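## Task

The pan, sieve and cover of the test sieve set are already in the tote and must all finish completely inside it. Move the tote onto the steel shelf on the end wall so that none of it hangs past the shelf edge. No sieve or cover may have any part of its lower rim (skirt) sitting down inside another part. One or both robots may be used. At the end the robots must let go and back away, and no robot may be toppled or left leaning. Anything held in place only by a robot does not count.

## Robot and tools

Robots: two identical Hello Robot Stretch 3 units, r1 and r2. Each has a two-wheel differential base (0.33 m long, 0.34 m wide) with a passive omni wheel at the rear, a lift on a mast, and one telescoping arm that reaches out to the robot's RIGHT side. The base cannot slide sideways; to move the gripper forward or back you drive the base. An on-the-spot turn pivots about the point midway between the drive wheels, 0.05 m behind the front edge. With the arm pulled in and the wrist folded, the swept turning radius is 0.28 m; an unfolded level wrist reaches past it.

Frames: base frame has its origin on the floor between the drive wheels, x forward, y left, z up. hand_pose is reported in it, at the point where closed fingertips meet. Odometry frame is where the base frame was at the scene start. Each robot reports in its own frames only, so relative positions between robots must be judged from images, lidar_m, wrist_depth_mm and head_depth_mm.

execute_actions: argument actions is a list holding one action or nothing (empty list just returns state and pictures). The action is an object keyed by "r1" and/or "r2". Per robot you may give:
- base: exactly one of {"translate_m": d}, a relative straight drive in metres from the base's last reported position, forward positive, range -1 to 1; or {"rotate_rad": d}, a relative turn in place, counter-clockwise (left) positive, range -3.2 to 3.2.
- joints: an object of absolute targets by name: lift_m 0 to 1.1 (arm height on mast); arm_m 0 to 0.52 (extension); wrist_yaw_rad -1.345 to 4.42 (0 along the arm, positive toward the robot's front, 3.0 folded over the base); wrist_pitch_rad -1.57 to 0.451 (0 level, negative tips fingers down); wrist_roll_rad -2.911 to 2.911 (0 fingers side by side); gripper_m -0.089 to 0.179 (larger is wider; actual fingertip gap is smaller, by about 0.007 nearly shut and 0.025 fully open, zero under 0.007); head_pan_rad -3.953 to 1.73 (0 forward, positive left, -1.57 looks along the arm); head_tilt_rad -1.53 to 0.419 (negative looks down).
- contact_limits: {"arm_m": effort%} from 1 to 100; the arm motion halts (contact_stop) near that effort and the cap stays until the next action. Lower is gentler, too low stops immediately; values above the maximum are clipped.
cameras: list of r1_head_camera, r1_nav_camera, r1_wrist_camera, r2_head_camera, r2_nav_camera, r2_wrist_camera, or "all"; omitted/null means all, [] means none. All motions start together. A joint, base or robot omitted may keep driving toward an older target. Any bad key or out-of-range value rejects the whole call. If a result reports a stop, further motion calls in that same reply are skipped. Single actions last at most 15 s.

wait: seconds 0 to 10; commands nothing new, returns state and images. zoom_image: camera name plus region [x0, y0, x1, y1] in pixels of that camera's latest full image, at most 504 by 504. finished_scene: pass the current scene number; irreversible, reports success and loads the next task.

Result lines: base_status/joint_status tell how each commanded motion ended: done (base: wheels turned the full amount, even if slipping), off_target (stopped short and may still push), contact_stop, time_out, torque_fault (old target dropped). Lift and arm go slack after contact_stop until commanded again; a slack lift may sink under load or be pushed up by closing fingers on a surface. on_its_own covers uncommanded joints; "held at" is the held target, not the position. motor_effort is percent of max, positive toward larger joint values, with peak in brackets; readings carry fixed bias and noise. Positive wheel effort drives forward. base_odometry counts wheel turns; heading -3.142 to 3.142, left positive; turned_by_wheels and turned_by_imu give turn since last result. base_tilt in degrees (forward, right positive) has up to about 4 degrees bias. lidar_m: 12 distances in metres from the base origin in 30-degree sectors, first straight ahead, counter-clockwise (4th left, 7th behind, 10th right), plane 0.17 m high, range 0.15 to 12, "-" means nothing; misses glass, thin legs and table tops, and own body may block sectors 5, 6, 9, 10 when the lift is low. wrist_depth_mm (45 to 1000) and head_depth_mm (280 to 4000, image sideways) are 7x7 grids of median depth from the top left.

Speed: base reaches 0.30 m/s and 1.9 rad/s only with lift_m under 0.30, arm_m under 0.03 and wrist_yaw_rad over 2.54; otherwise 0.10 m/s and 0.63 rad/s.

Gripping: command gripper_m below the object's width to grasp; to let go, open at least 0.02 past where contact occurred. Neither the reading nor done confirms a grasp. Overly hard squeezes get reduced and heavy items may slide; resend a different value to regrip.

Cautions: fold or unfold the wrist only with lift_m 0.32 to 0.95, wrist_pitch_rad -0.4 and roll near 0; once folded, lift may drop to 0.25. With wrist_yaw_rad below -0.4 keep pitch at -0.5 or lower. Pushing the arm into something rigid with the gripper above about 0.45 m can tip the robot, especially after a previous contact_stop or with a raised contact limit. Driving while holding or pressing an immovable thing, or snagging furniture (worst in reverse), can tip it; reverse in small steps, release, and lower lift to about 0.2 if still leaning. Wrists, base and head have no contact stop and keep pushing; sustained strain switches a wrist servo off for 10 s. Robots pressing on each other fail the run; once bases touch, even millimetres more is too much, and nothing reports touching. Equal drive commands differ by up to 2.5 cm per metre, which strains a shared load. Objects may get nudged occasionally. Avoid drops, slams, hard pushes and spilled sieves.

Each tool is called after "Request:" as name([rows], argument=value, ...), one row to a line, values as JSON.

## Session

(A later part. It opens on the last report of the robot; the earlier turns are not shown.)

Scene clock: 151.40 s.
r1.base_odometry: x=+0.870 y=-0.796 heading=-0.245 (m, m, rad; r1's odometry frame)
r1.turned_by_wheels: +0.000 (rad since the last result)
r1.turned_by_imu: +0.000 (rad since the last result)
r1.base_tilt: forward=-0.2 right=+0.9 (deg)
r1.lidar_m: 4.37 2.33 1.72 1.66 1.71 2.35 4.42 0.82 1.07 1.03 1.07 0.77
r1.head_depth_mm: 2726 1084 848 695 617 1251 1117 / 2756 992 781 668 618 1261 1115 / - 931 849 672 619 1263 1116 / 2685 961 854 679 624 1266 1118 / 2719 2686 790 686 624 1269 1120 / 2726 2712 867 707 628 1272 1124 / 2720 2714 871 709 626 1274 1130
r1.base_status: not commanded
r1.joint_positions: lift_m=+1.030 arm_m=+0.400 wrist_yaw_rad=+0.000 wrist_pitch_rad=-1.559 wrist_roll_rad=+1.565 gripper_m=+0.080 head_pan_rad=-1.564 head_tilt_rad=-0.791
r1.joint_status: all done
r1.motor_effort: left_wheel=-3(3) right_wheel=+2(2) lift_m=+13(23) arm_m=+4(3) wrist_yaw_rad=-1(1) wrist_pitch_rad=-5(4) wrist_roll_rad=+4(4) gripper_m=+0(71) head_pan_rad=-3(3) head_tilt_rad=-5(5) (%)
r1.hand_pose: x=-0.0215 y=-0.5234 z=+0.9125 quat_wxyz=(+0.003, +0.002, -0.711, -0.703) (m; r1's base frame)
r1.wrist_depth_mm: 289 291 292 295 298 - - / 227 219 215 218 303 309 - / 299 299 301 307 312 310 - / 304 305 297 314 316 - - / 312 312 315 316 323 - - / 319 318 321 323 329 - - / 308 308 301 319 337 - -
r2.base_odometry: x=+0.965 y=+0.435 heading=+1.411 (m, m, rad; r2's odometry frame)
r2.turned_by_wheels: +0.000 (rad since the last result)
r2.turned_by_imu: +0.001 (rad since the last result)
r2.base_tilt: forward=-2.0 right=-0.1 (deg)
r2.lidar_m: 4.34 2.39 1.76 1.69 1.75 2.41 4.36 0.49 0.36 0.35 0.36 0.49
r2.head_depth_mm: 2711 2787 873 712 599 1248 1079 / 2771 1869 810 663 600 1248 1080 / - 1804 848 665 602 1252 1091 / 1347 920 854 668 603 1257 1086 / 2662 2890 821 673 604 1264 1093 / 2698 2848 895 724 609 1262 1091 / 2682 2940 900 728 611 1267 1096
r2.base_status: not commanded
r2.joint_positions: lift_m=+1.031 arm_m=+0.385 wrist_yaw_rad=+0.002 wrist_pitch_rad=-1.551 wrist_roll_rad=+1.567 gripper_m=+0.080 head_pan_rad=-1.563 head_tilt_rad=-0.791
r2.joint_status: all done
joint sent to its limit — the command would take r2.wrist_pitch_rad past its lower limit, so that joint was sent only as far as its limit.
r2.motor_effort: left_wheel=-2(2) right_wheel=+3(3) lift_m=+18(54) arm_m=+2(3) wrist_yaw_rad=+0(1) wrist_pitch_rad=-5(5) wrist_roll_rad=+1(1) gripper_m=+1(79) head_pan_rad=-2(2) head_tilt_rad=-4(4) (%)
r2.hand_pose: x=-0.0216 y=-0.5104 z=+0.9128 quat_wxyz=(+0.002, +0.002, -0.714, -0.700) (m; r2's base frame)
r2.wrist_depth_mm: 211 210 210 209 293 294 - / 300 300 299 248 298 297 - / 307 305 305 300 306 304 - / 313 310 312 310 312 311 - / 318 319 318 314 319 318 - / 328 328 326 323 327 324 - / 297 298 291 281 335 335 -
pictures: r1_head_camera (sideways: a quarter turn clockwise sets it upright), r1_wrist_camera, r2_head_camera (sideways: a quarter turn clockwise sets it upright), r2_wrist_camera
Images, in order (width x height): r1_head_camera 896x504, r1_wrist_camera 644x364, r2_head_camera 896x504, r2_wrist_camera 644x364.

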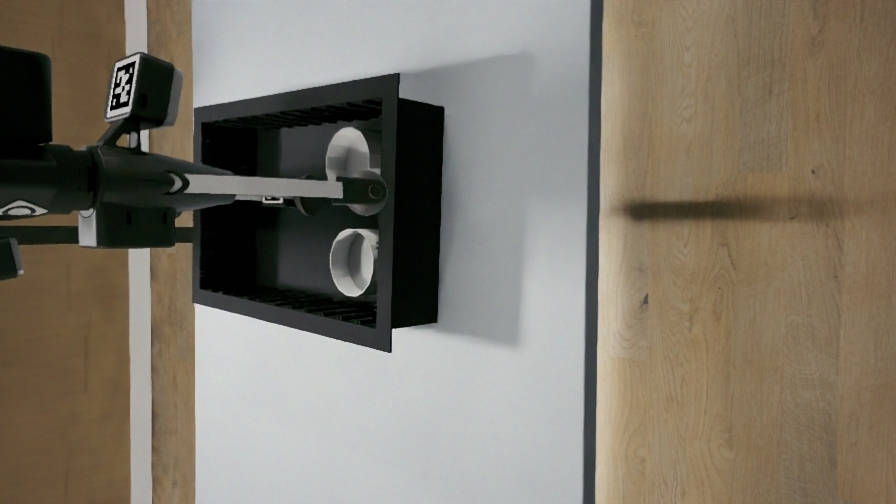

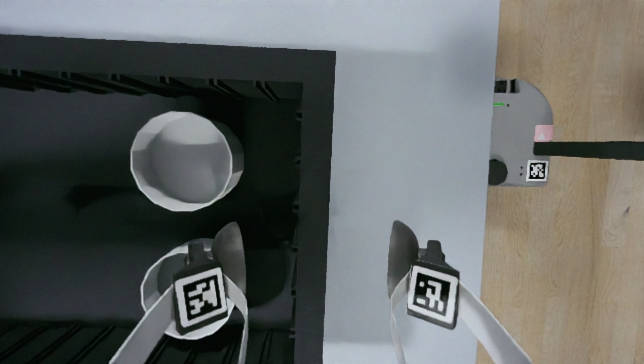

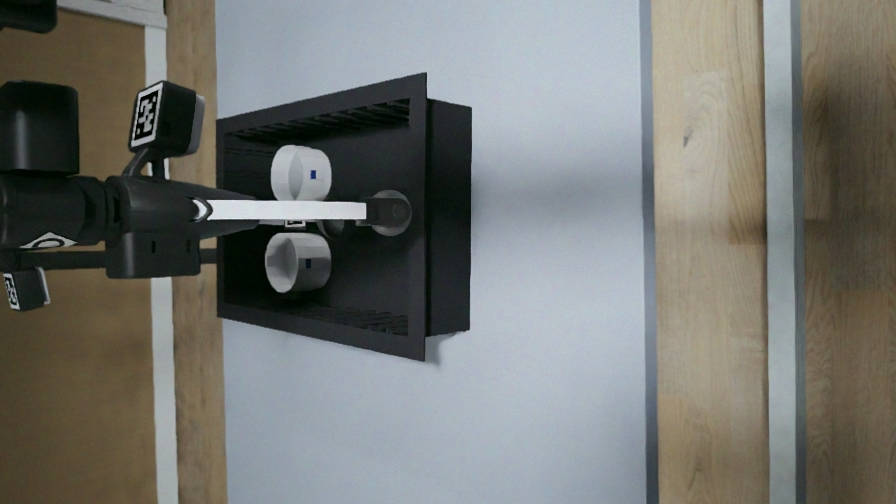

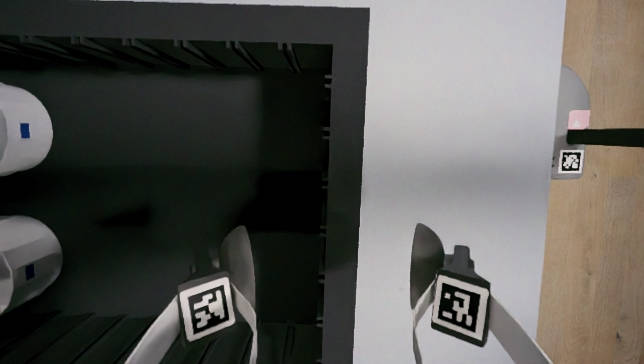

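Request:
execute_actions([
  {"r1":{"base":{"translate_m":0.015},"joints":{"arm_m":0.41,"lift_m":0.966}},"r2":{"joints":{"lift_m":0.97}}},
], cameras=["r1_head_camera","r1_wrist_camera","r2_head_camera","r2_wrist_camera"])

Scene clock: 160.23 s.
r1.base_odometry: x=+0.885 y=-0.800 heading=-0.245 (m, m, rad; r1's odometry frame)
r1.turned_by_wheels: +0.000 (rad since the last result)
r1.turned_by_imu: +0.000 (rad since the last result)
r1.base_tilt: forward=-0.2 right=+1.0 (deg)
r1.lidar_m: 4.34 2.33 1.72 1.66 1.72 2.34 4.42 0.83 1.07 1.03 1.07 0.75
r1.head_depth_mm: - 1040 846 695 617 1261 1114 / - 2727 774 667 619 1265 1111 / - - 848 670 621 1263 1118 / 2629 2704 852 678 624 1274 1119 / 2721 2696 791 688 624 1273 1125 / 2734 2743 866 708 628 1272 1123 / 2771 2762 869 712 628 1278 1126
r1.base_status: done
r1.joint_positions: lift_m=+0.966 arm_m=+0.410 wrist_yaw_rad=+0.000 wrist_pitch_rad=-1.560 wrist_roll_rad=+1.565 gripper_m=+0.080 head_pan_rad=-1.564 head_tilt_rad=-0.791
r1.joint_status: all done
r1.motor_effort: left_wheel=-3(4) right_wheel=+2(6) lift_m=+13(12) arm_m=+4(5) wrist_yaw_rad=-1(0) wrist_pitch_rad=-5(5) wrist_roll_rad=+3(3) gripper_m=+0(1) head_pan_rad=-2(2) head_tilt_rad=-7(7) (%)
r1.hand_pose: x=-0.0215 y=-0.5332 z=+0.8486 quat_wxyz=(+0.003, +0.002, -0.711, -0.703) (m; r1's base frame)
r1.wrist_depth_mm: 166 160 157 151 237 239 960 / 232 212 235 155 240 243 - / 234 214 218 238 248 248 - / 242 218 243 217 251 252 - / 247 247 249 206 256 260 - / 251 234 255 189 262 266 - / 255 239 260 172 267 273 -
r2.base_odometry: x=+0.965 y=+0.435 heading=+1.411 (m, m, rad; r2's odometry frame)
r2.turned_by_wheels: +0.000 (rad since the last result)
r2.turned_by_imu: +0.001 (rad since the last result)
r2.base_tilt: forward=-1.9 right=-0.2 (deg)
r2.lidar_m: 4.35 2.39 1.75 1.69 1.76 2.40 4.36 0.49 0.36 0.35 0.36 0.49
r2.head_depth_mm: - 1049 878 708 599 1243 1085 / - 2817 798 663 598 1252 1082 / - - 850 668 603 1252 1086 / 757 2867 847 669 605 1260 1087 / 2649 2874 823 672 606 1264 1091 / 2679 2890 892 725 609 1264 1086 / 2704 2885 899 727 610 1270 1097
r2.base_status: not commanded
r2.joint_positions: lift_m=+0.971 arm_m=+0.385 wrist_yaw_rad=+0.002 wrist_pitch_rad=-1.551 wrist_roll_rad=+1.567 gripper_m=+0.080 head_pan_rad=-1.563 head_tilt_rad=-0.791
r2.joint_status: all done
r2.motor_effort: left_wheel=-2(2) right_wheel=+3(3) lift_m=+17(17) arm_m=+2(2) wrist_yaw_rad=-1(0) wrist_pitch_rad=-4(4) wrist_roll_rad=+1(1) gripper_m=+0(1) head_pan_rad=-2(2) head_tilt_rad=-4(4) (%)
r2.hand_pose: x=-0.0216 y=-0.5103 z=+0.8528 quat_wxyz=(+0.002, +0.002, -0.714, -0.700) (m; r2's base frame)
r2.wrist_depth_mm: 189 182 178 152 235 235 235 / 240 240 239 237 240 240 240 / 246 246 244 243 245 245 244 / 251 251 250 203 250 249 251 / 257 257 255 210 256 255 257 / 264 263 261 198 263 261 - / 269 269 268 192 269 268 -
pictures: r1_head_camera (sideways: a quarter turn clockwise sets it upright), r1_wrist_camera, r2_head_camera (sideways: a quarter turn clockwise sets it upright), r2_wrist_camera
Images, in order (width x height): r1_head_camera 896x504, r1_wrist_camera 644x364, r2_head_camera 896x504, r2_wrist_camera 644x364.

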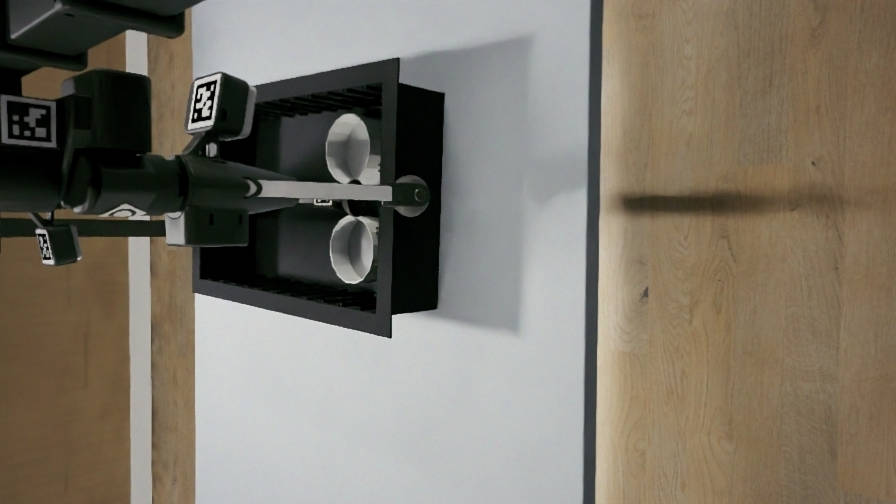

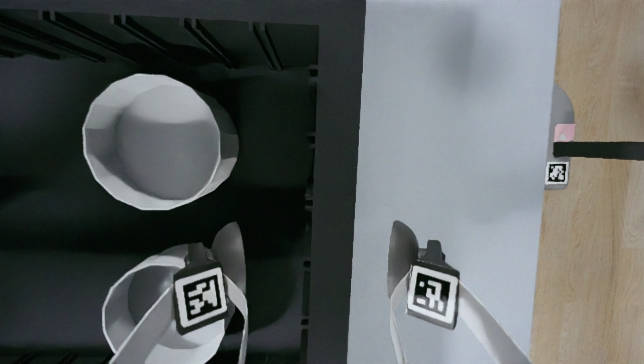

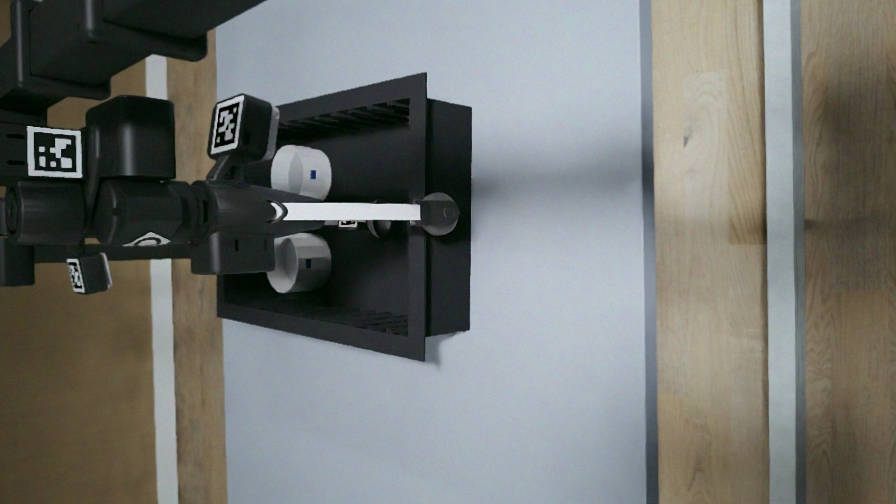

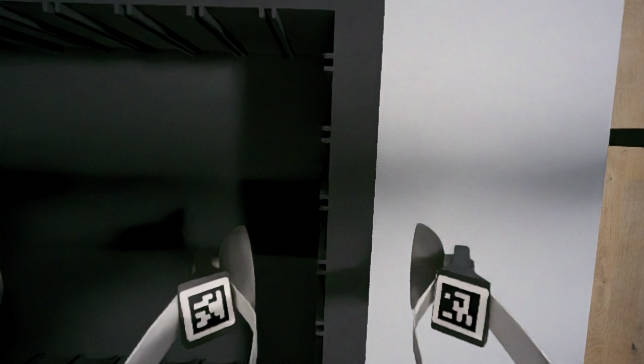

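Request:
execute_actions([
  {"r1":{"joints":{"arm_m":0.403,"lift_m":0.955}},"r2":{"joints":{"lift_m":0.959,"arm_m":0.378}}},
], cameras=[])

Request:
execute_actions([
  {"r1":{"joints":{"gripper_m":-0.035}},"r2":{"joints":{"gripper_m":-0.035}}},
], cameras=["r1_wrist_camera","r2_wrist_camera"])

Request:
execute_actions([
  {"r1":{"joints":{"lift_m":1.015}},"r2":{"joints":{"lift_m":1.019}}},
], cameras=["r1_head_camera","r1_wrist_camera","r2_head_camera","r2_wrist_camera"])

Scene clock: 168.33 s.
r1.base_odometry: x=+0.885 y=-0.800 heading=-0.245 (m, m, rad; r1's odometry frame)
r1.turned_by_wheels: +0.000 (rad since the last result)
r1.turned_by_imu: +0.000 (rad since the last result)
r1.base_tilt: forward=-0.1 right=+1.0 (deg)
r1.lidar_m: 4.33 2.33 1.73 1.66 1.72 2.34 4.42 0.83 1.07 1.03 1.07 0.75
r1.head_depth_mm: - 1048 846 693 615 1252 1112 / - 2653 760 666 618 1261 1118 / - - 852 669 621 1266 1119 / 2628 2702 853 679 623 1268 1120 / 2729 2676 791 686 625 1279 1116 / 2757 2741 869 709 626 1274 1121 / 2725 2753 870 711 630 1275 1130
r1.base_status: not commanded
r1.joint_positions: lift_m=+0.955 arm_m=+0.403 wrist_yaw_rad=+0.000 wrist_pitch_rad=-1.560 wrist_roll_rad=+1.565 gripper_m=+0.080 head_pan_rad=-1.564 head_tilt_rad=-0.791
r1.joint_status: all done
r1.motor_effort: left_wheel=-3(3) right_wheel=+2(2) lift_m=+13(14) arm_m=-2(1) wrist_yaw_rad=+0(0) wrist_pitch_rad=-5(5) wrist_roll_rad=+3(3) gripper_m=+0(0) head_pan_rad=-2(3) head_tilt_rad=-5(6) (%)
r1.hand_pose: x=-0.0215 y=-0.5267 z=+0.8376 quat_wxyz=(+0.003, +0.002, -0.711, -0.703) (m; r1's base frame)
r1.wrist_depth_mm: 165 160 156 141 226 227 986 / 221 202 224 144 230 233 982 / 195 205 227 147 236 237 - / 229 207 235 232 240 242 - / 235 237 238 186 245 247 - / 241 224 243 156 249 254 - / 244 224 248 159 255 260 -
r2.base_odometry: x=+0.965 y=+0.435 heading=+1.411 (m, m, rad; r2's odometry frame)
r2.turned_by_wheels: +0.000 (rad since the last result)
r2.turned_by_imu: +0.001 (rad since the last result)
r2.base_tilt: forward=-1.9 right=-0.1 (deg)
r2.lidar_m: 4.34 2.39 1.75 1.69 1.76 2.41 4.36 0.49 0.36 0.35 0.36 0.49
r2.head_depth_mm: - - 872 711 597 1243 1077 / - 2697 797 663 600 1247 1080 / - - 848 667 602 1260 1085 / 781 2837 845 666 603 1252 1088 / 2693 2841 820 672 607 1259 1088 / 2692 2885 896 725 606 1254 1094 / 2670 2861 895 726 610 1262 1100
r2.base_status: not commanded
r2.joint_positions: lift_m=+0.960 arm_m=+0.378 wrist_yaw_rad=+0.002 wrist_pitch_rad=-1.551 wrist_roll_rad=+1.567 gripper_m=+0.080 head_pan_rad=-1.563 head_tilt_rad=-0.791
r2.joint_status: all done
r2.motor_effort: left_wheel=-2(2) right_wheel=+3(3) lift_m=+17(18) arm_m=-2(1) wrist_yaw_rad=-1(2) wrist_pitch_rad=-5(5) wrist_roll_rad=+1(1) gripper_m=+1(2) head_pan_rad=-2(2) head_tilt_rad=-4(4) (%)
r2.hand_pose: x=-0.0216 y=-0.5039 z=+0.8418 quat_wxyz=(+0.002, +0.002, -0.714, -0.700) (m; r2's base frame)
r2.wrist_depth_mm: 188 182 172 142 225 224 224 / 231 230 229 145 230 228 229 / 234 236 233 148 234 232 234 / 241 239 240 152 239 238 239 / 246 245 245 155 244 244 244 / 251 251 250 186 250 249 - / 258 258 258 166 258 256 -
pictures: none
No camera images: the call's "cameras" was empty. Leave "cameras" out to get every camera's image.

Scene clock: 169.97 s.
r1.base_odometry: x=+0.885 y=-0.800 heading=-0.245 (m, m, rad; r1's odometry frame)
r1.turned_by_wheels: +0.000 (rad since the last result)
r1.turned_by_imu: +0.000 (rad since the last result)
r1.base_tilt: forward=-0.1 right=+0.9 (deg)
r1.lidar_m: 4.35 2.34 1.72 1.66 1.72 2.34 4.43 0.83 1.07 1.03 1.07 0.75
r1.head_depth_mm: - 1045 847 693 616 1260 1115 / - 2667 755 666 619 1259 1114 / - - 836 677 622 1265 1115 / 2654 1467 851 677 622 1271 1118 / 2714 2642 788 688 623 1275 1127 / 2746 2751 868 707 624 1275 1128 / 2734 2736 867 711 628 1282 1130
r1.base_status: not commanded
r1.joint_positions: lift_m=+0.955 arm_m=+0.403 wrist_yaw_rad=-0.001 wrist_pitch_rad=-1.560 wrist_roll_rad=+1.570 gripper_m=-0.034 head_pan_rad=-1.564 head_tilt_rad=-0.791
r1.joint_status: all done
r1.motor_effort: left_wheel=-4(3) right_wheel=+2(2) lift_m=+15(15) arm_m=-2(2) wrist_yaw_rad=+0(0) wrist_pitch_rad=-5(5) wrist_roll_rad=+1(4) gripper_m=-25(97) head_pan_rad=-1(3) head_tilt_rad=-6(6) (%)
r1.hand_pose: x=-0.0215 y=-0.5267 z=+0.8374 quat_wxyz=(+0.000, -0.001, -0.711, -0.703) (m; r1's base frame)
r1.wrist_depth_mm: 160 149 154 139 226 229 964 / 220 200 221 142 230 233 - / 194 202 226 144 235 236 - / 226 205 231 231 238 241 - / 232 234 235 149 244 246 - / 237 221 219 153 250 253 - / 241 223 247 157 255 258 -
r2.base_odometry: x=+0.965 y=+0.435 heading=+1.411 (m, m, rad; r2's odometry frame)
r2.turned_by_wheels: +0.000 (rad since the last result)
r2.turned_by_imu: +0.000 (rad since the last result)
r2.base_tilt: forward=-1.9 right=-0.1 (deg)
r2.lidar_m: 4.34 2.40 1.75 1.69 1.76 2.40 4.36 0.49 0.36 0.35 0.36 0.49
r2.head_depth_mm: - - 876 711 599 1253 1081 / - 2713 796 663 598 1251 1086 / - - 842 668 603 1256 1082 / 782 2860 839 668 603 1258 1090 / 2668 2890 818 673 607 1261 1095 / 2703 2900 892 724 609 1269 1086 / 2665 2879 900 727 611 1265 1097
r2.base_status: not commanded
r2.joint_positions: lift_m=+0.960 arm_m=+0.378 wrist_yaw_rad=+0.000 wrist_pitch_rad=-1.551 wrist_roll_rad=+1.574 gripper_m=-0.034 head_pan_rad=-1.563 head_tilt_rad=-0.791
r2.joint_status: all done
r2.motor_effort: left_wheel=-2(3) right_wheel=+2(3) lift_m=+20(20) arm_m=-2(2) wrist_yaw_rad=-1(2) wrist_pitch_rad=-5(4) wrist_roll_rad=-1(1) gripper_m=-23(96) head_pan_rad=-2(3) head_tilt_rad=-4(4) (%)
r2.hand_pose: x=-0.0215 y=-0.5040 z=+0.8417 quat_wxyz=(-0.001, -0.001, -0.714, -0.700) (m; r2's base frame)
r2.wrist_depth_mm: 182 181 176 140 225 224 224 / 228 227 226 143 230 229 229 / 233 233 233 146 234 232 233 / 238 238 237 150 239 238 239 / 244 244 243 153 244 244 246 / 251 251 248 156 249 251 - / 256 255 256 161 257 254 -
pictures: r1_wrist_camera, r2_wrist_camera
Images, in order (width x height): r1_wrist_camera 644x364, r2_wrist_camera 644x364.

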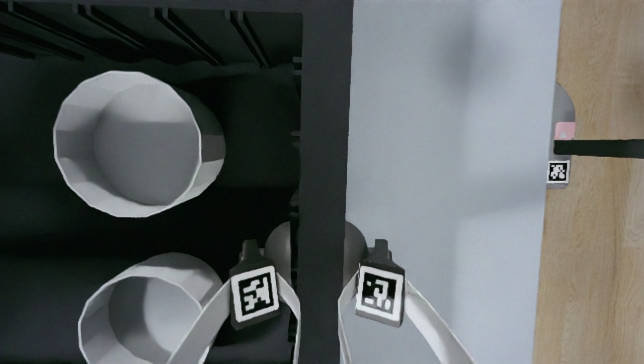

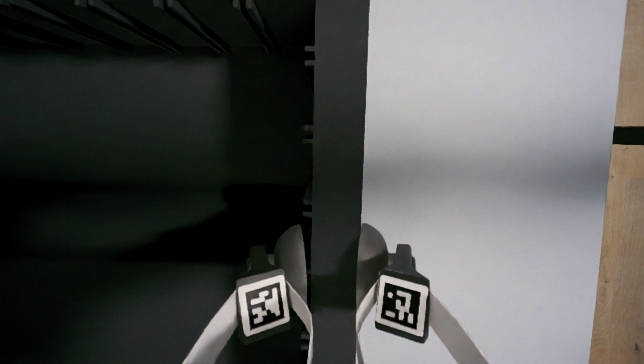

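Scene clock: 171.33 s.
r1.base_odometry: x=+0.885 y=-0.800 heading=-0.245 (m, m, rad; r1's odometry frame)
r1.turned_by_wheels: +0.000 (rad since the last result)
r1.turned_by_imu: +0.000 (rad since the last result)
r1.base_tilt: forward=-0.2 right=+0.9 (deg)
r1.lidar_m: 4.34 2.33 1.72 1.66 1.72 2.34 4.44 0.83 1.07 1.03 1.07 0.75
r1.head_depth_mm: 2749 1083 818 695 616 1255 1112 / 2791 830 650 683 619 1261 1116 / - 876 701 682 622 1263 1112 / 2684 879 716 685 623 1265 1124 / 2744 1059 747 704 624 1273 1122 / 2742 2737 868 708 624 1270 1124 / 2749 2723 868 710 629 1274 1130
r1.base_status: not commanded
r1.joint_positions: lift_m=+1.015 arm_m=+0.403 wrist_yaw_rad=-0.001 wrist_pitch_rad=-1.560 wrist_roll_rad=+1.570 gripper_m=-0.028 head_pan_rad=-1.564 head_tilt_rad=-0.791
r1.joint_status: all done
r1.on_its_own: gripper_m is held at -0.029, not at your -0.035, by its stall guard, which is still easing
r1.motor_effort: left_wheel=-4(4) right_wheel=+2(2) lift_m=+28(30) arm_m=-2(2) wrist_yaw_rad=+1(1) wrist_pitch_rad=-5(5) wrist_roll_rad=+1(0) gripper_m=-23(25) head_pan_rad=-2(2) head_tilt_rad=-6(5) (%)
r1.hand_pose: x=-0.0215 y=-0.5267 z=+0.8967 quat_wxyz=(+0.000, -0.001, -0.711, -0.703) (m; r1's base frame)
r1.wrist_depth_mm: 161 149 154 139 283 286 - / 221 200 223 141 288 290 - / 195 202 225 144 295 296 - / 228 206 231 231 301 302 - / 233 234 235 149 307 - - / 237 221 219 152 313 - - / 243 223 246 157 321 - -
r2.base_odometry: x=+0.965 y=+0.435 heading=+1.411 (m, m, rad; r2's odometry frame)
r2.turned_by_wheels: +0.000 (rad since the last result)
r2.turned_by_imu: +0.000 (rad since the last result)
r2.base_tilt: forward=-1.9 right=-0.1 (deg)
r2.lidar_m: 4.33 2.40 1.75 1.69 1.75 2.41 4.36 0.49 0.36 0.35 0.36 0.49
r2.head_depth_mm: 2746 2765 872 710 599 1241 1083 / 2770 1866 680 676 599 1250 1086 / - 878 773 663 604 1258 1087 / 1354 849 781 664 605 1261 1083 / 2696 2765 709 684 607 1261 1090 / 2702 2897 892 725 608 1258 1095 / 2677 2876 904 728 611 1263 1096
r2.base_status: not commanded
r2.joint_positions: lift_m=+1.018 arm_m=+0.378 wrist_yaw_rad=+0.000 wrist_pitch_rad=-1.550 wrist_roll_rad=+1.574 gripper_m=-0.031 head_pan_rad=-1.563 head_tilt_rad=-0.791
r2.joint_status: all done
r2.motor_effort: left_wheel=-3(2) right_wheel=+3(4) lift_m=+63(65) arm_m=-2(2) wrist_yaw_rad=+0(1) wrist_pitch_rad=-5(5) wrist_roll_rad=-1(1) gripper_m=-21(24) head_pan_rad=-3(2) head_tilt_rad=-4(4) (%)
r2.hand_pose: x=-0.0215 y=-0.5041 z=+0.9002 quat_wxyz=(-0.001, -0.001, -0.714, -0.700) (m; r2's base frame)
r2.wrist_depth_mm: 182 181 177 140 283 280 - / 227 227 227 143 287 286 - / 233 233 232 146 292 292 - / 237 238 237 150 298 297 - / 244 243 243 153 306 304 - / 249 250 250 157 312 312 - / 256 257 257 161 321 319 -
pictures: r1_head_camera (sideways: a quarter turn clockwise sets it upright), r1_wrist_camera, r2_head_camera (sideways: a quarter turn clockwise sets it upright), r2_wrist_camera
Images, in order (width x height): r1_head_camera 896x504, r1_wrist_camera 644x364, r2_head_camera 896x504, r2_wrist_camera 644x364.

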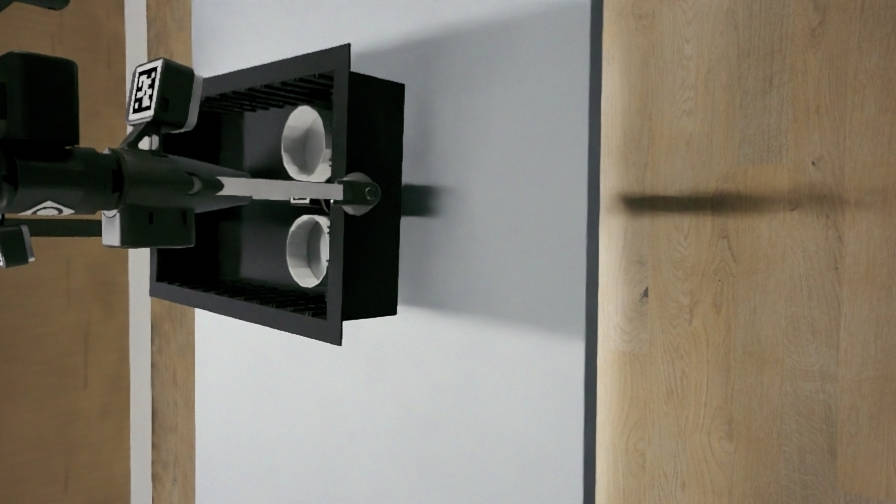

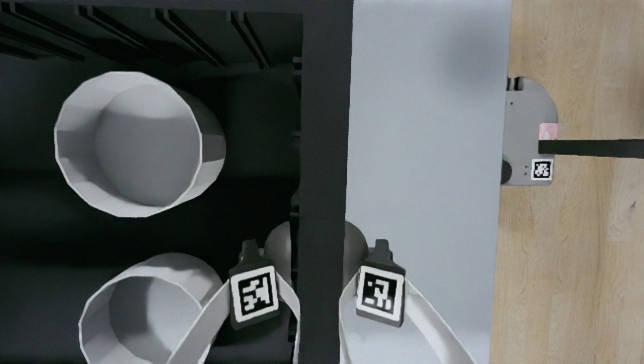

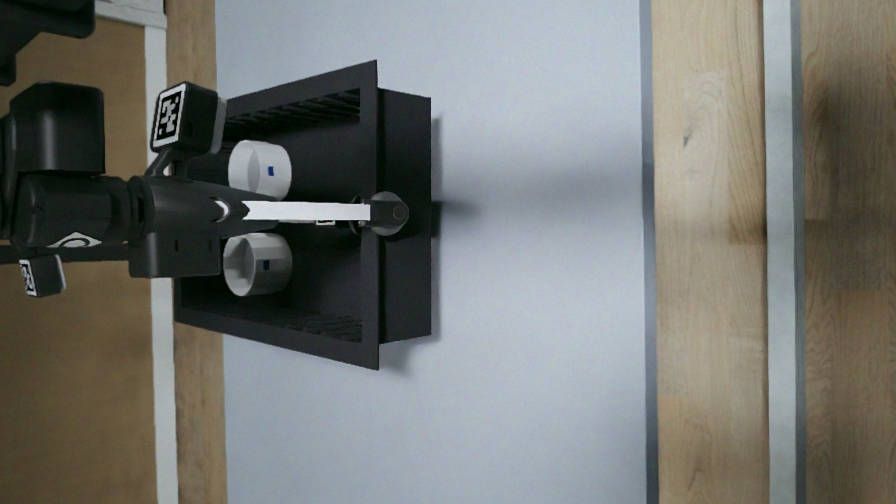

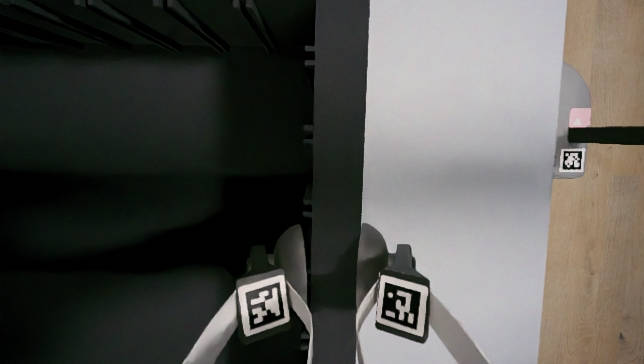

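Lifted level. Drive.

Request:
execute_actions([
  {"r1":{"base":{"translate_m":0.7},"joints":{"head_pan_rad":-0.3,"head_tilt_rad":-0.3}},"r2":{"base":{"translate_m":-0.7}}},
], cameras=["r1_wrist_camera","r2_wrist_camera"])

Scene clock: 183.43 s.
r1.base_odometry: x=+1.564 y=-0.970 heading=-0.245 (m, m, rad; r1's odometry frame)
r1.turned_by_wheels: +0.000 (rad since the last result)
r1.turned_by_imu: +0.000 (rad since the last result)
r1.base_tilt: forward=-0.1 right=+1.0 (deg)
r1.lidar_m: 3.65 2.37 1.71 1.66 1.72 2.35 1.50 1.46 1.07 0.38 3.24 3.78
r1.head_depth_mm: 3513 3760 - 3693 2415 1792 1432 / 3391 3641 3895 3691 2422 1797 1427 / 3293 3529 3743 3666 2410 1806 1438 / 3144 3441 3586 3667 2446 1812 1438 / 3144 3294 3510 3659 2429 1809 1437 / 3033 3204 3448 3554 2441 1819 1446 / 2996 3099 3344 3502 2464 1825 1449
r1.base_status: done
r1.joint_positions: lift_m=+1.015 arm_m=+0.403 wrist_yaw_rad=-0.002 wrist_pitch_rad=-1.564 wrist_roll_rad=+1.571 gripper_m=-0.019 head_pan_rad=-0.307 head_tilt_rad=-0.310
r1.joint_status: all done
r1.on_its_own: gripper_m is held at -0.020, not at your -0.035, by its stall guard, which is not easing now
r1.motor_effort: left_wheel=-5(6) right_wheel=+4(7) lift_m=+27(27) arm_m=-1(2) wrist_yaw_rad=+1(2) wrist_pitch_rad=-2(5) wrist_roll_rad=+0(0) gripper_m=-20(19) head_pan_rad=+4(38) head_tilt_rad=+6(37) (%)
r1.hand_pose: x=-0.0215 y=-0.5255 z=+0.8968 quat_wxyz=(-0.001, -0.001, -0.709, -0.705) (m; r1's base frame)
r1.wrist_depth_mm: 164 159 156 140 282 289 - / 218 201 223 143 288 292 - / 193 202 227 145 295 296 - / 228 205 231 148 299 305 - / 232 233 236 150 306 - - / 237 220 223 154 - - - / 239 223 247 157 - - -
r2.base_odometry: x=+0.854 y=-0.256 heading=+1.411 (m, m, rad; r2's odometry frame)
r2.turned_by_wheels: +0.000 (rad since the last result)
r2.turned_by_imu: +0.007 (rad since the last result)
r2.base_tilt: forward=-1.9 right=-0.1 (deg)
r2.lidar_m: 1.36 2.38 1.76 1.69 1.76 2.42 3.66 3.81 3.15 0.33 0.36 0.49
r2.head_depth_mm: 2755 2794 2145 1741 1464 1273 1117 / 2751 2665 692 1665 1481 1282 1123 / - 867 774 662 601 1205 1104 / 1388 857 781 666 604 1231 1084 / 2670 2864 699 685 607 1259 1095 / 2668 2896 895 723 609 1262 1091 / 2684 2897 897 727 611 1270 1096
r2.base_status: done
r2.joint_positions: lift_m=+1.018 arm_m=+0.378 wrist_yaw_rad=-0.001 wrist_pitch_rad=-1.558 wrist_roll_rad=+1.576 gripper_m=-0.031 head_pan_rad=-1.563 head_tilt_rad=-0.791
r2.joint_status: not commanded
r2.motor_effort: left_wheel=-4(6) right_wheel=+6(7) lift_m=+62(62) arm_m=-1(2) wrist_yaw_rad=+1(0) wrist_pitch_rad=-1(5) wrist_roll_rad=-2(2) gripper_m=-21(21) head_pan_rad=-2(3) head_tilt_rad=-4(4) (%)
r2.hand_pose: x=-0.0215 y=-0.5022 z=+0.9003 quat_wxyz=(-0.002, -0.003, -0.712, -0.703) (m; r2's base frame)
r2.wrist_depth_mm: 191 184 169 140 - - - / 227 226 225 144 - - - / 232 232 231 147 - 295 - / 238 236 236 150 300 300 - / 243 243 243 153 306 307 - / 248 249 249 156 312 314 - / 255 256 256 161 323 323 -
pictures: r1_wrist_camera, r2_wrist_camera
Images, in order (width x height): r1_wrist_camera 644x364, r2_wrist_camera 644x364.

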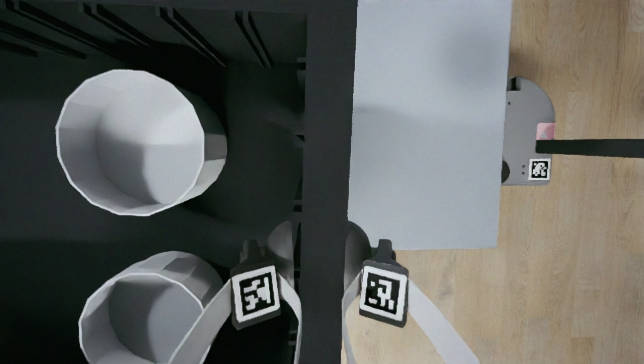

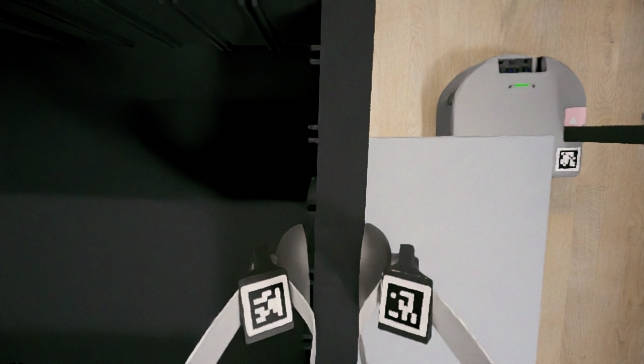

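Request:
execute_actions([
  {"r2":{"base":{"rotate_rad":-0.013}}},
], cameras=[])

Request:
execute_actions([
  {"r1":{"base":{"translate_m":1.0}},"r2":{"base":{"translate_m":-1.0}}},
], cameras=["r1_wrist_camera","r2_wrist_camera","r1_head_camera"])

Scene clock: 193.37 s.
r1.base_odometry: x=+1.564 y=-0.969 heading=-0.245 (m, m, rad; r1's odometry frame)
r1.turned_by_wheels: +0.000 (rad since the last result)
r1.turned_by_imu: +0.000 (rad since the last result)
r1.base_tilt: forward=-0.1 right=+0.9 (deg)
r1.lidar_m: 3.65 2.37 1.70 1.65 1.72 2.35 1.49 1.47 1.07 0.38 3.24 3.80
r1.head_depth_mm: 3455 3724 - 3702 2406 1793 1422 / 3441 3578 3892 3690 2426 1809 1432 / 3278 3520 3872 3738 2444 1794 1445 / 3181 3416 3649 3721 2441 1794 1439 / 3122 3307 3536 3694 2420 1800 1436 / 3050 3246 3425 3536 2467 1807 1441 / 2938 3134 3329 3460 2473 1828 1447
r1.base_status: not commanded
r1.joint_positions: lift_m=+1.015 arm_m=+0.403 wrist_yaw_rad=-0.002 wrist_pitch_rad=-1.564 wrist_roll_rad=+1.571 gripper_m=-0.019 head_pan_rad=-0.307 head_tilt_rad=-0.310
r1.joint_status: not commanded
r1.on_its_own: gripper_m is held at -0.020, not at your -0.035, by its stall guard, which is not easing now
r1.motor_effort: left_wheel=-5(5) right_wheel=+3(3) lift_m=+27(27) arm_m=-1(2) wrist_yaw_rad=+2(1) wrist_pitch_rad=-3(2) wrist_roll_rad=+0(0) gripper_m=-19(19) head_pan_rad=+4(3) head_tilt_rad=+5(7) (%)
r1.hand_pose: x=-0.0215 y=-0.5255 z=+0.8968 quat_wxyz=(-0.001, -0.001, -0.709, -0.705) (m; r1's base frame)
r1.wrist_depth_mm: 159 148 153 140 284 289 - / 220 201 223 142 286 294 - / 194 201 226 145 297 296 - / 227 205 231 173 301 301 - / 234 234 235 150 308 - - / 237 221 222 153 - - - / 240 223 247 157 - - -
r2.base_odometry: x=+0.854 y=-0.256 heading=+1.398 (m, m, rad; r2's odometry frame)
r2.turned_by_wheels: -0.013 (rad since the last result)
r2.turned_by_imu: -0.012 (rad since the last result)
r2.base_tilt: forward=-1.9 right=-0.2 (deg)
r2.lidar_m: 1.30 2.41 1.76 1.69 1.75 2.39 3.66 3.81 3.15 0.33 0.36 0.48
r2.head_depth_mm: 2785 2796 2129 1731 1470 1270 1115 / 2755 2677 676 1667 1474 1274 1120 / - 872 776 679 603 1216 1102 / 1319 851 781 666 604 1230 1087 / 2661 2716 708 683 604 1259 1082 / 2686 2876 900 724 607 1266 1090 / 2636 2878 902 725 610 1262 1094
r2.base_status: done
r2.joint_positions: lift_m=+1.018 arm_m=+0.378 wrist_yaw_rad=-0.001 wrist_pitch_rad=-1.558 wrist_roll_rad=+1.576 gripper_m=-0.031 head_pan_rad=-1.563 head_tilt_rad=-0.791
r2.joint_status: not commanded
r2.motor_effort: left_wheel=-2(4) right_wheel=+2(5) lift_m=+62(61) arm_m=-1(1) wrist_yaw_rad=+1(1) wrist_pitch_rad=-1(1) wrist_roll_rad=-2(2) gripper_m=-22(22) head_pan_rad=-2(3) head_tilt_rad=-4(4) (%)
r2.hand_pose: x=-0.0215 y=-0.5022 z=+0.9003 quat_wxyz=(-0.002, -0.002, -0.711, -0.703) (m; r2's base frame)
r2.wrist_depth_mm: 172 174 174 141 - - - / 227 226 226 144 - - - / 232 232 232 146 - 297 - / 236 237 236 150 300 299 - / 243 244 243 153 305 307 - / 248 248 248 156 310 314 - / 255 254 257 160 322 319 -
pictures: none
No camera images: the call's "cameras" was empty. Leave "cameras" out to get every camera's image.

Scene clock: 204.60 s.
r1.base_odometry: x=+2.534 y=-1.212 heading=-0.245 (m, m, rad; r1's odometry frame)
r1.turned_by_wheels: +0.000 (rad since the last result)
r1.turned_by_imu: +0.000 (rad since the last result)
r1.base_tilt: forward=-0.1 right=+1.0 (deg)
r1.lidar_m: 2.64 2.37 1.73 1.64 1.71 2.35 2.47 1.08 1.43 1.38 3.23 2.76
r1.head_depth_mm: 2540 2722 2892 3077 2390 1791 1433 / 2470 2621 2812 3000 2424 1783 1432 / 2384 2568 2687 2944 2414 1787 1441 / 2304 2501 2596 2838 2447 1788 1435 / 2276 2397 2518 2757 2425 1810 1440 / 2220 2352 2446 2634 2464 1813 1453 / 2151 2277 2409 2588 2457 1809 1447
r1.base_status: done
r1.joint_positions: lift_m=+1.015 arm_m=+0.403 wrist_yaw_rad=-0.002 wrist_pitch_rad=-1.565 wrist_roll_rad=+1.571 gripper_m=-0.019 head_pan_rad=-0.307 head_tilt_rad=-0.310
r1.joint_status: not commanded
r1.on_its_own: gripper_m is held at -0.020, not at your -0.035, by its stall guard, which is not easing now
r1.motor_effort: left_wheel=-5(6) right_wheel=+3(7) lift_m=+27(27) arm_m=-2(1) wrist_yaw_rad=+1(1) wrist_pitch_rad=-2(3) wrist_roll_rad=+0(0) gripper_m=-21(19) head_pan_rad=+3(3) head_tilt_rad=+6(7) (%)
r1.hand_pose: x=-0.0215 y=-0.5253 z=+0.8969 quat_wxyz=(-0.001, -0.001, -0.709, -0.705) (m; r1's base frame)
r1.wrist_depth_mm: 164 159 156 140 - - - / 220 201 223 143 - - - / 192 203 228 145 - - - / 227 205 231 148 - - - / 232 234 235 150 - - - / 236 220 221 153 - - - / 240 224 245 157 - - -
r2.base_odometry: x=+0.682 y=-1.241 heading=+1.398 (m, m, rad; r2's odometry frame)
r2.turned_by_wheels: +0.000 (rad since the last result)
r2.turned_by_imu: +0.008 (rad since the last result)
r2.base_tilt: forward=-1.9 right=-0.1 (deg)
r2.lidar_m: 1.34 2.40 1.75 1.69 1.75 2.40 2.69 2.79 3.16 1.37 1.36 1.00
r2.head_depth_mm: 2758 2773 2149 1752 1471 1261 1113 / 2781 2692 692 1661 1478 1278 1123 / - 874 773 1636 1477 1273 1123 / 1348 854 781 1647 1476 1282 1126 / 2651 2720 704 1668 1491 1284 1132 / 2662 2885 2191 1783 1495 1295 1129 / 2648 2977 2213 1799 1496 1284 1132
r2.base_status: done
r2.joint_positions: lift_m=+1.018 arm_m=+0.378 wrist_yaw_rad=-0.001 wrist_pitch_rad=-1.558 wrist_roll_rad=+1.576 gripper_m=-0.031 head_pan_rad=-1.563 head_tilt_rad=-0.791
r2.joint_status: not commanded
r2.motor_effort: left_wheel=-2(6) right_wheel=+4(6) lift_m=+62(61) arm_m=-1(1) wrist_yaw_rad=+0(0) wrist_pitch_rad=-1(1) wrist_roll_rad=-2(1) gripper_m=-22(22) head_pan_rad=-3(2) head_tilt_rad=-4(4) (%)
r2.hand_pose: x=-0.0215 y=-0.5020 z=+0.9004 quat_wxyz=(-0.002, -0.002, -0.711, -0.703) (m; r2's base frame)
r2.wrist_depth_mm: 187 182 173 140 - - - / 227 226 226 143 - - - / 231 231 231 146 - - - / 237 236 237 150 - - - / 242 243 243 152 - - - / 249 247 247 156 - - - / 256 255 256 161 - - -
pictures: r1_head_camera (sideways: a quarter turn clockwise sets it upright), r1_wrist_camera, r2_wrist_camera
Images, in order (width x height): r1_head_camera 896x504, r1_wrist_camera 644x364, r2_wrist_camera 644x364.

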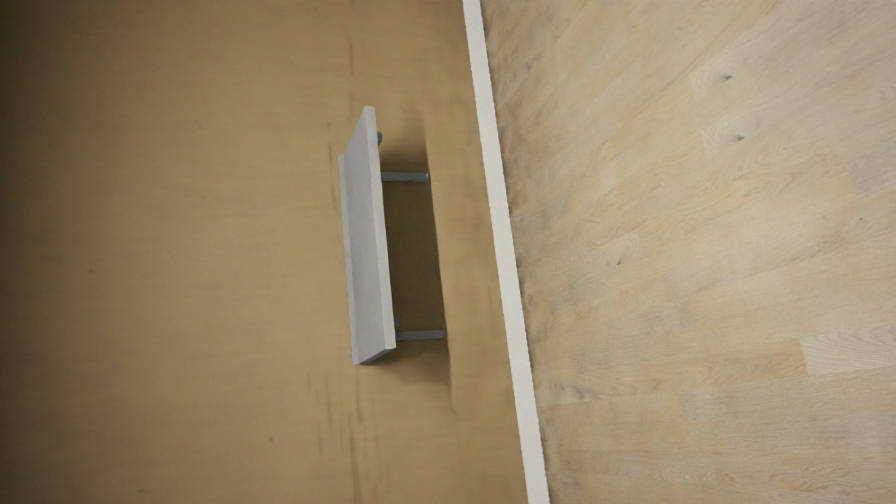

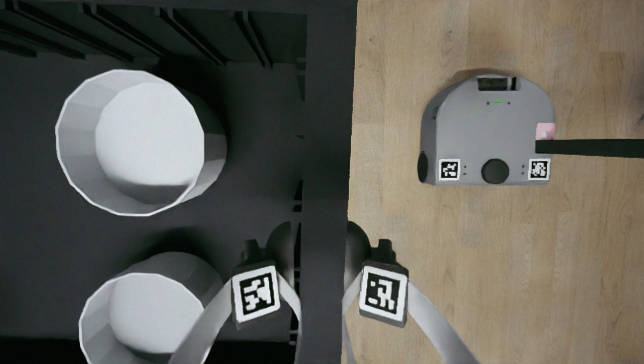

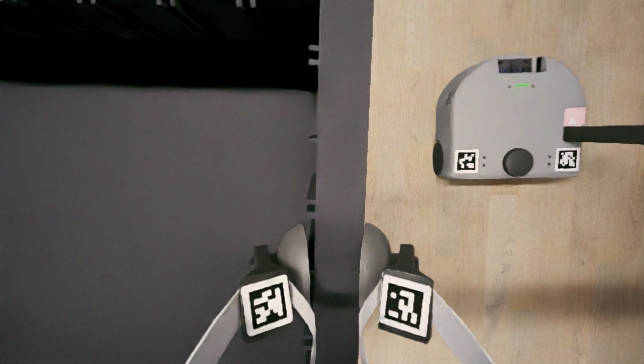

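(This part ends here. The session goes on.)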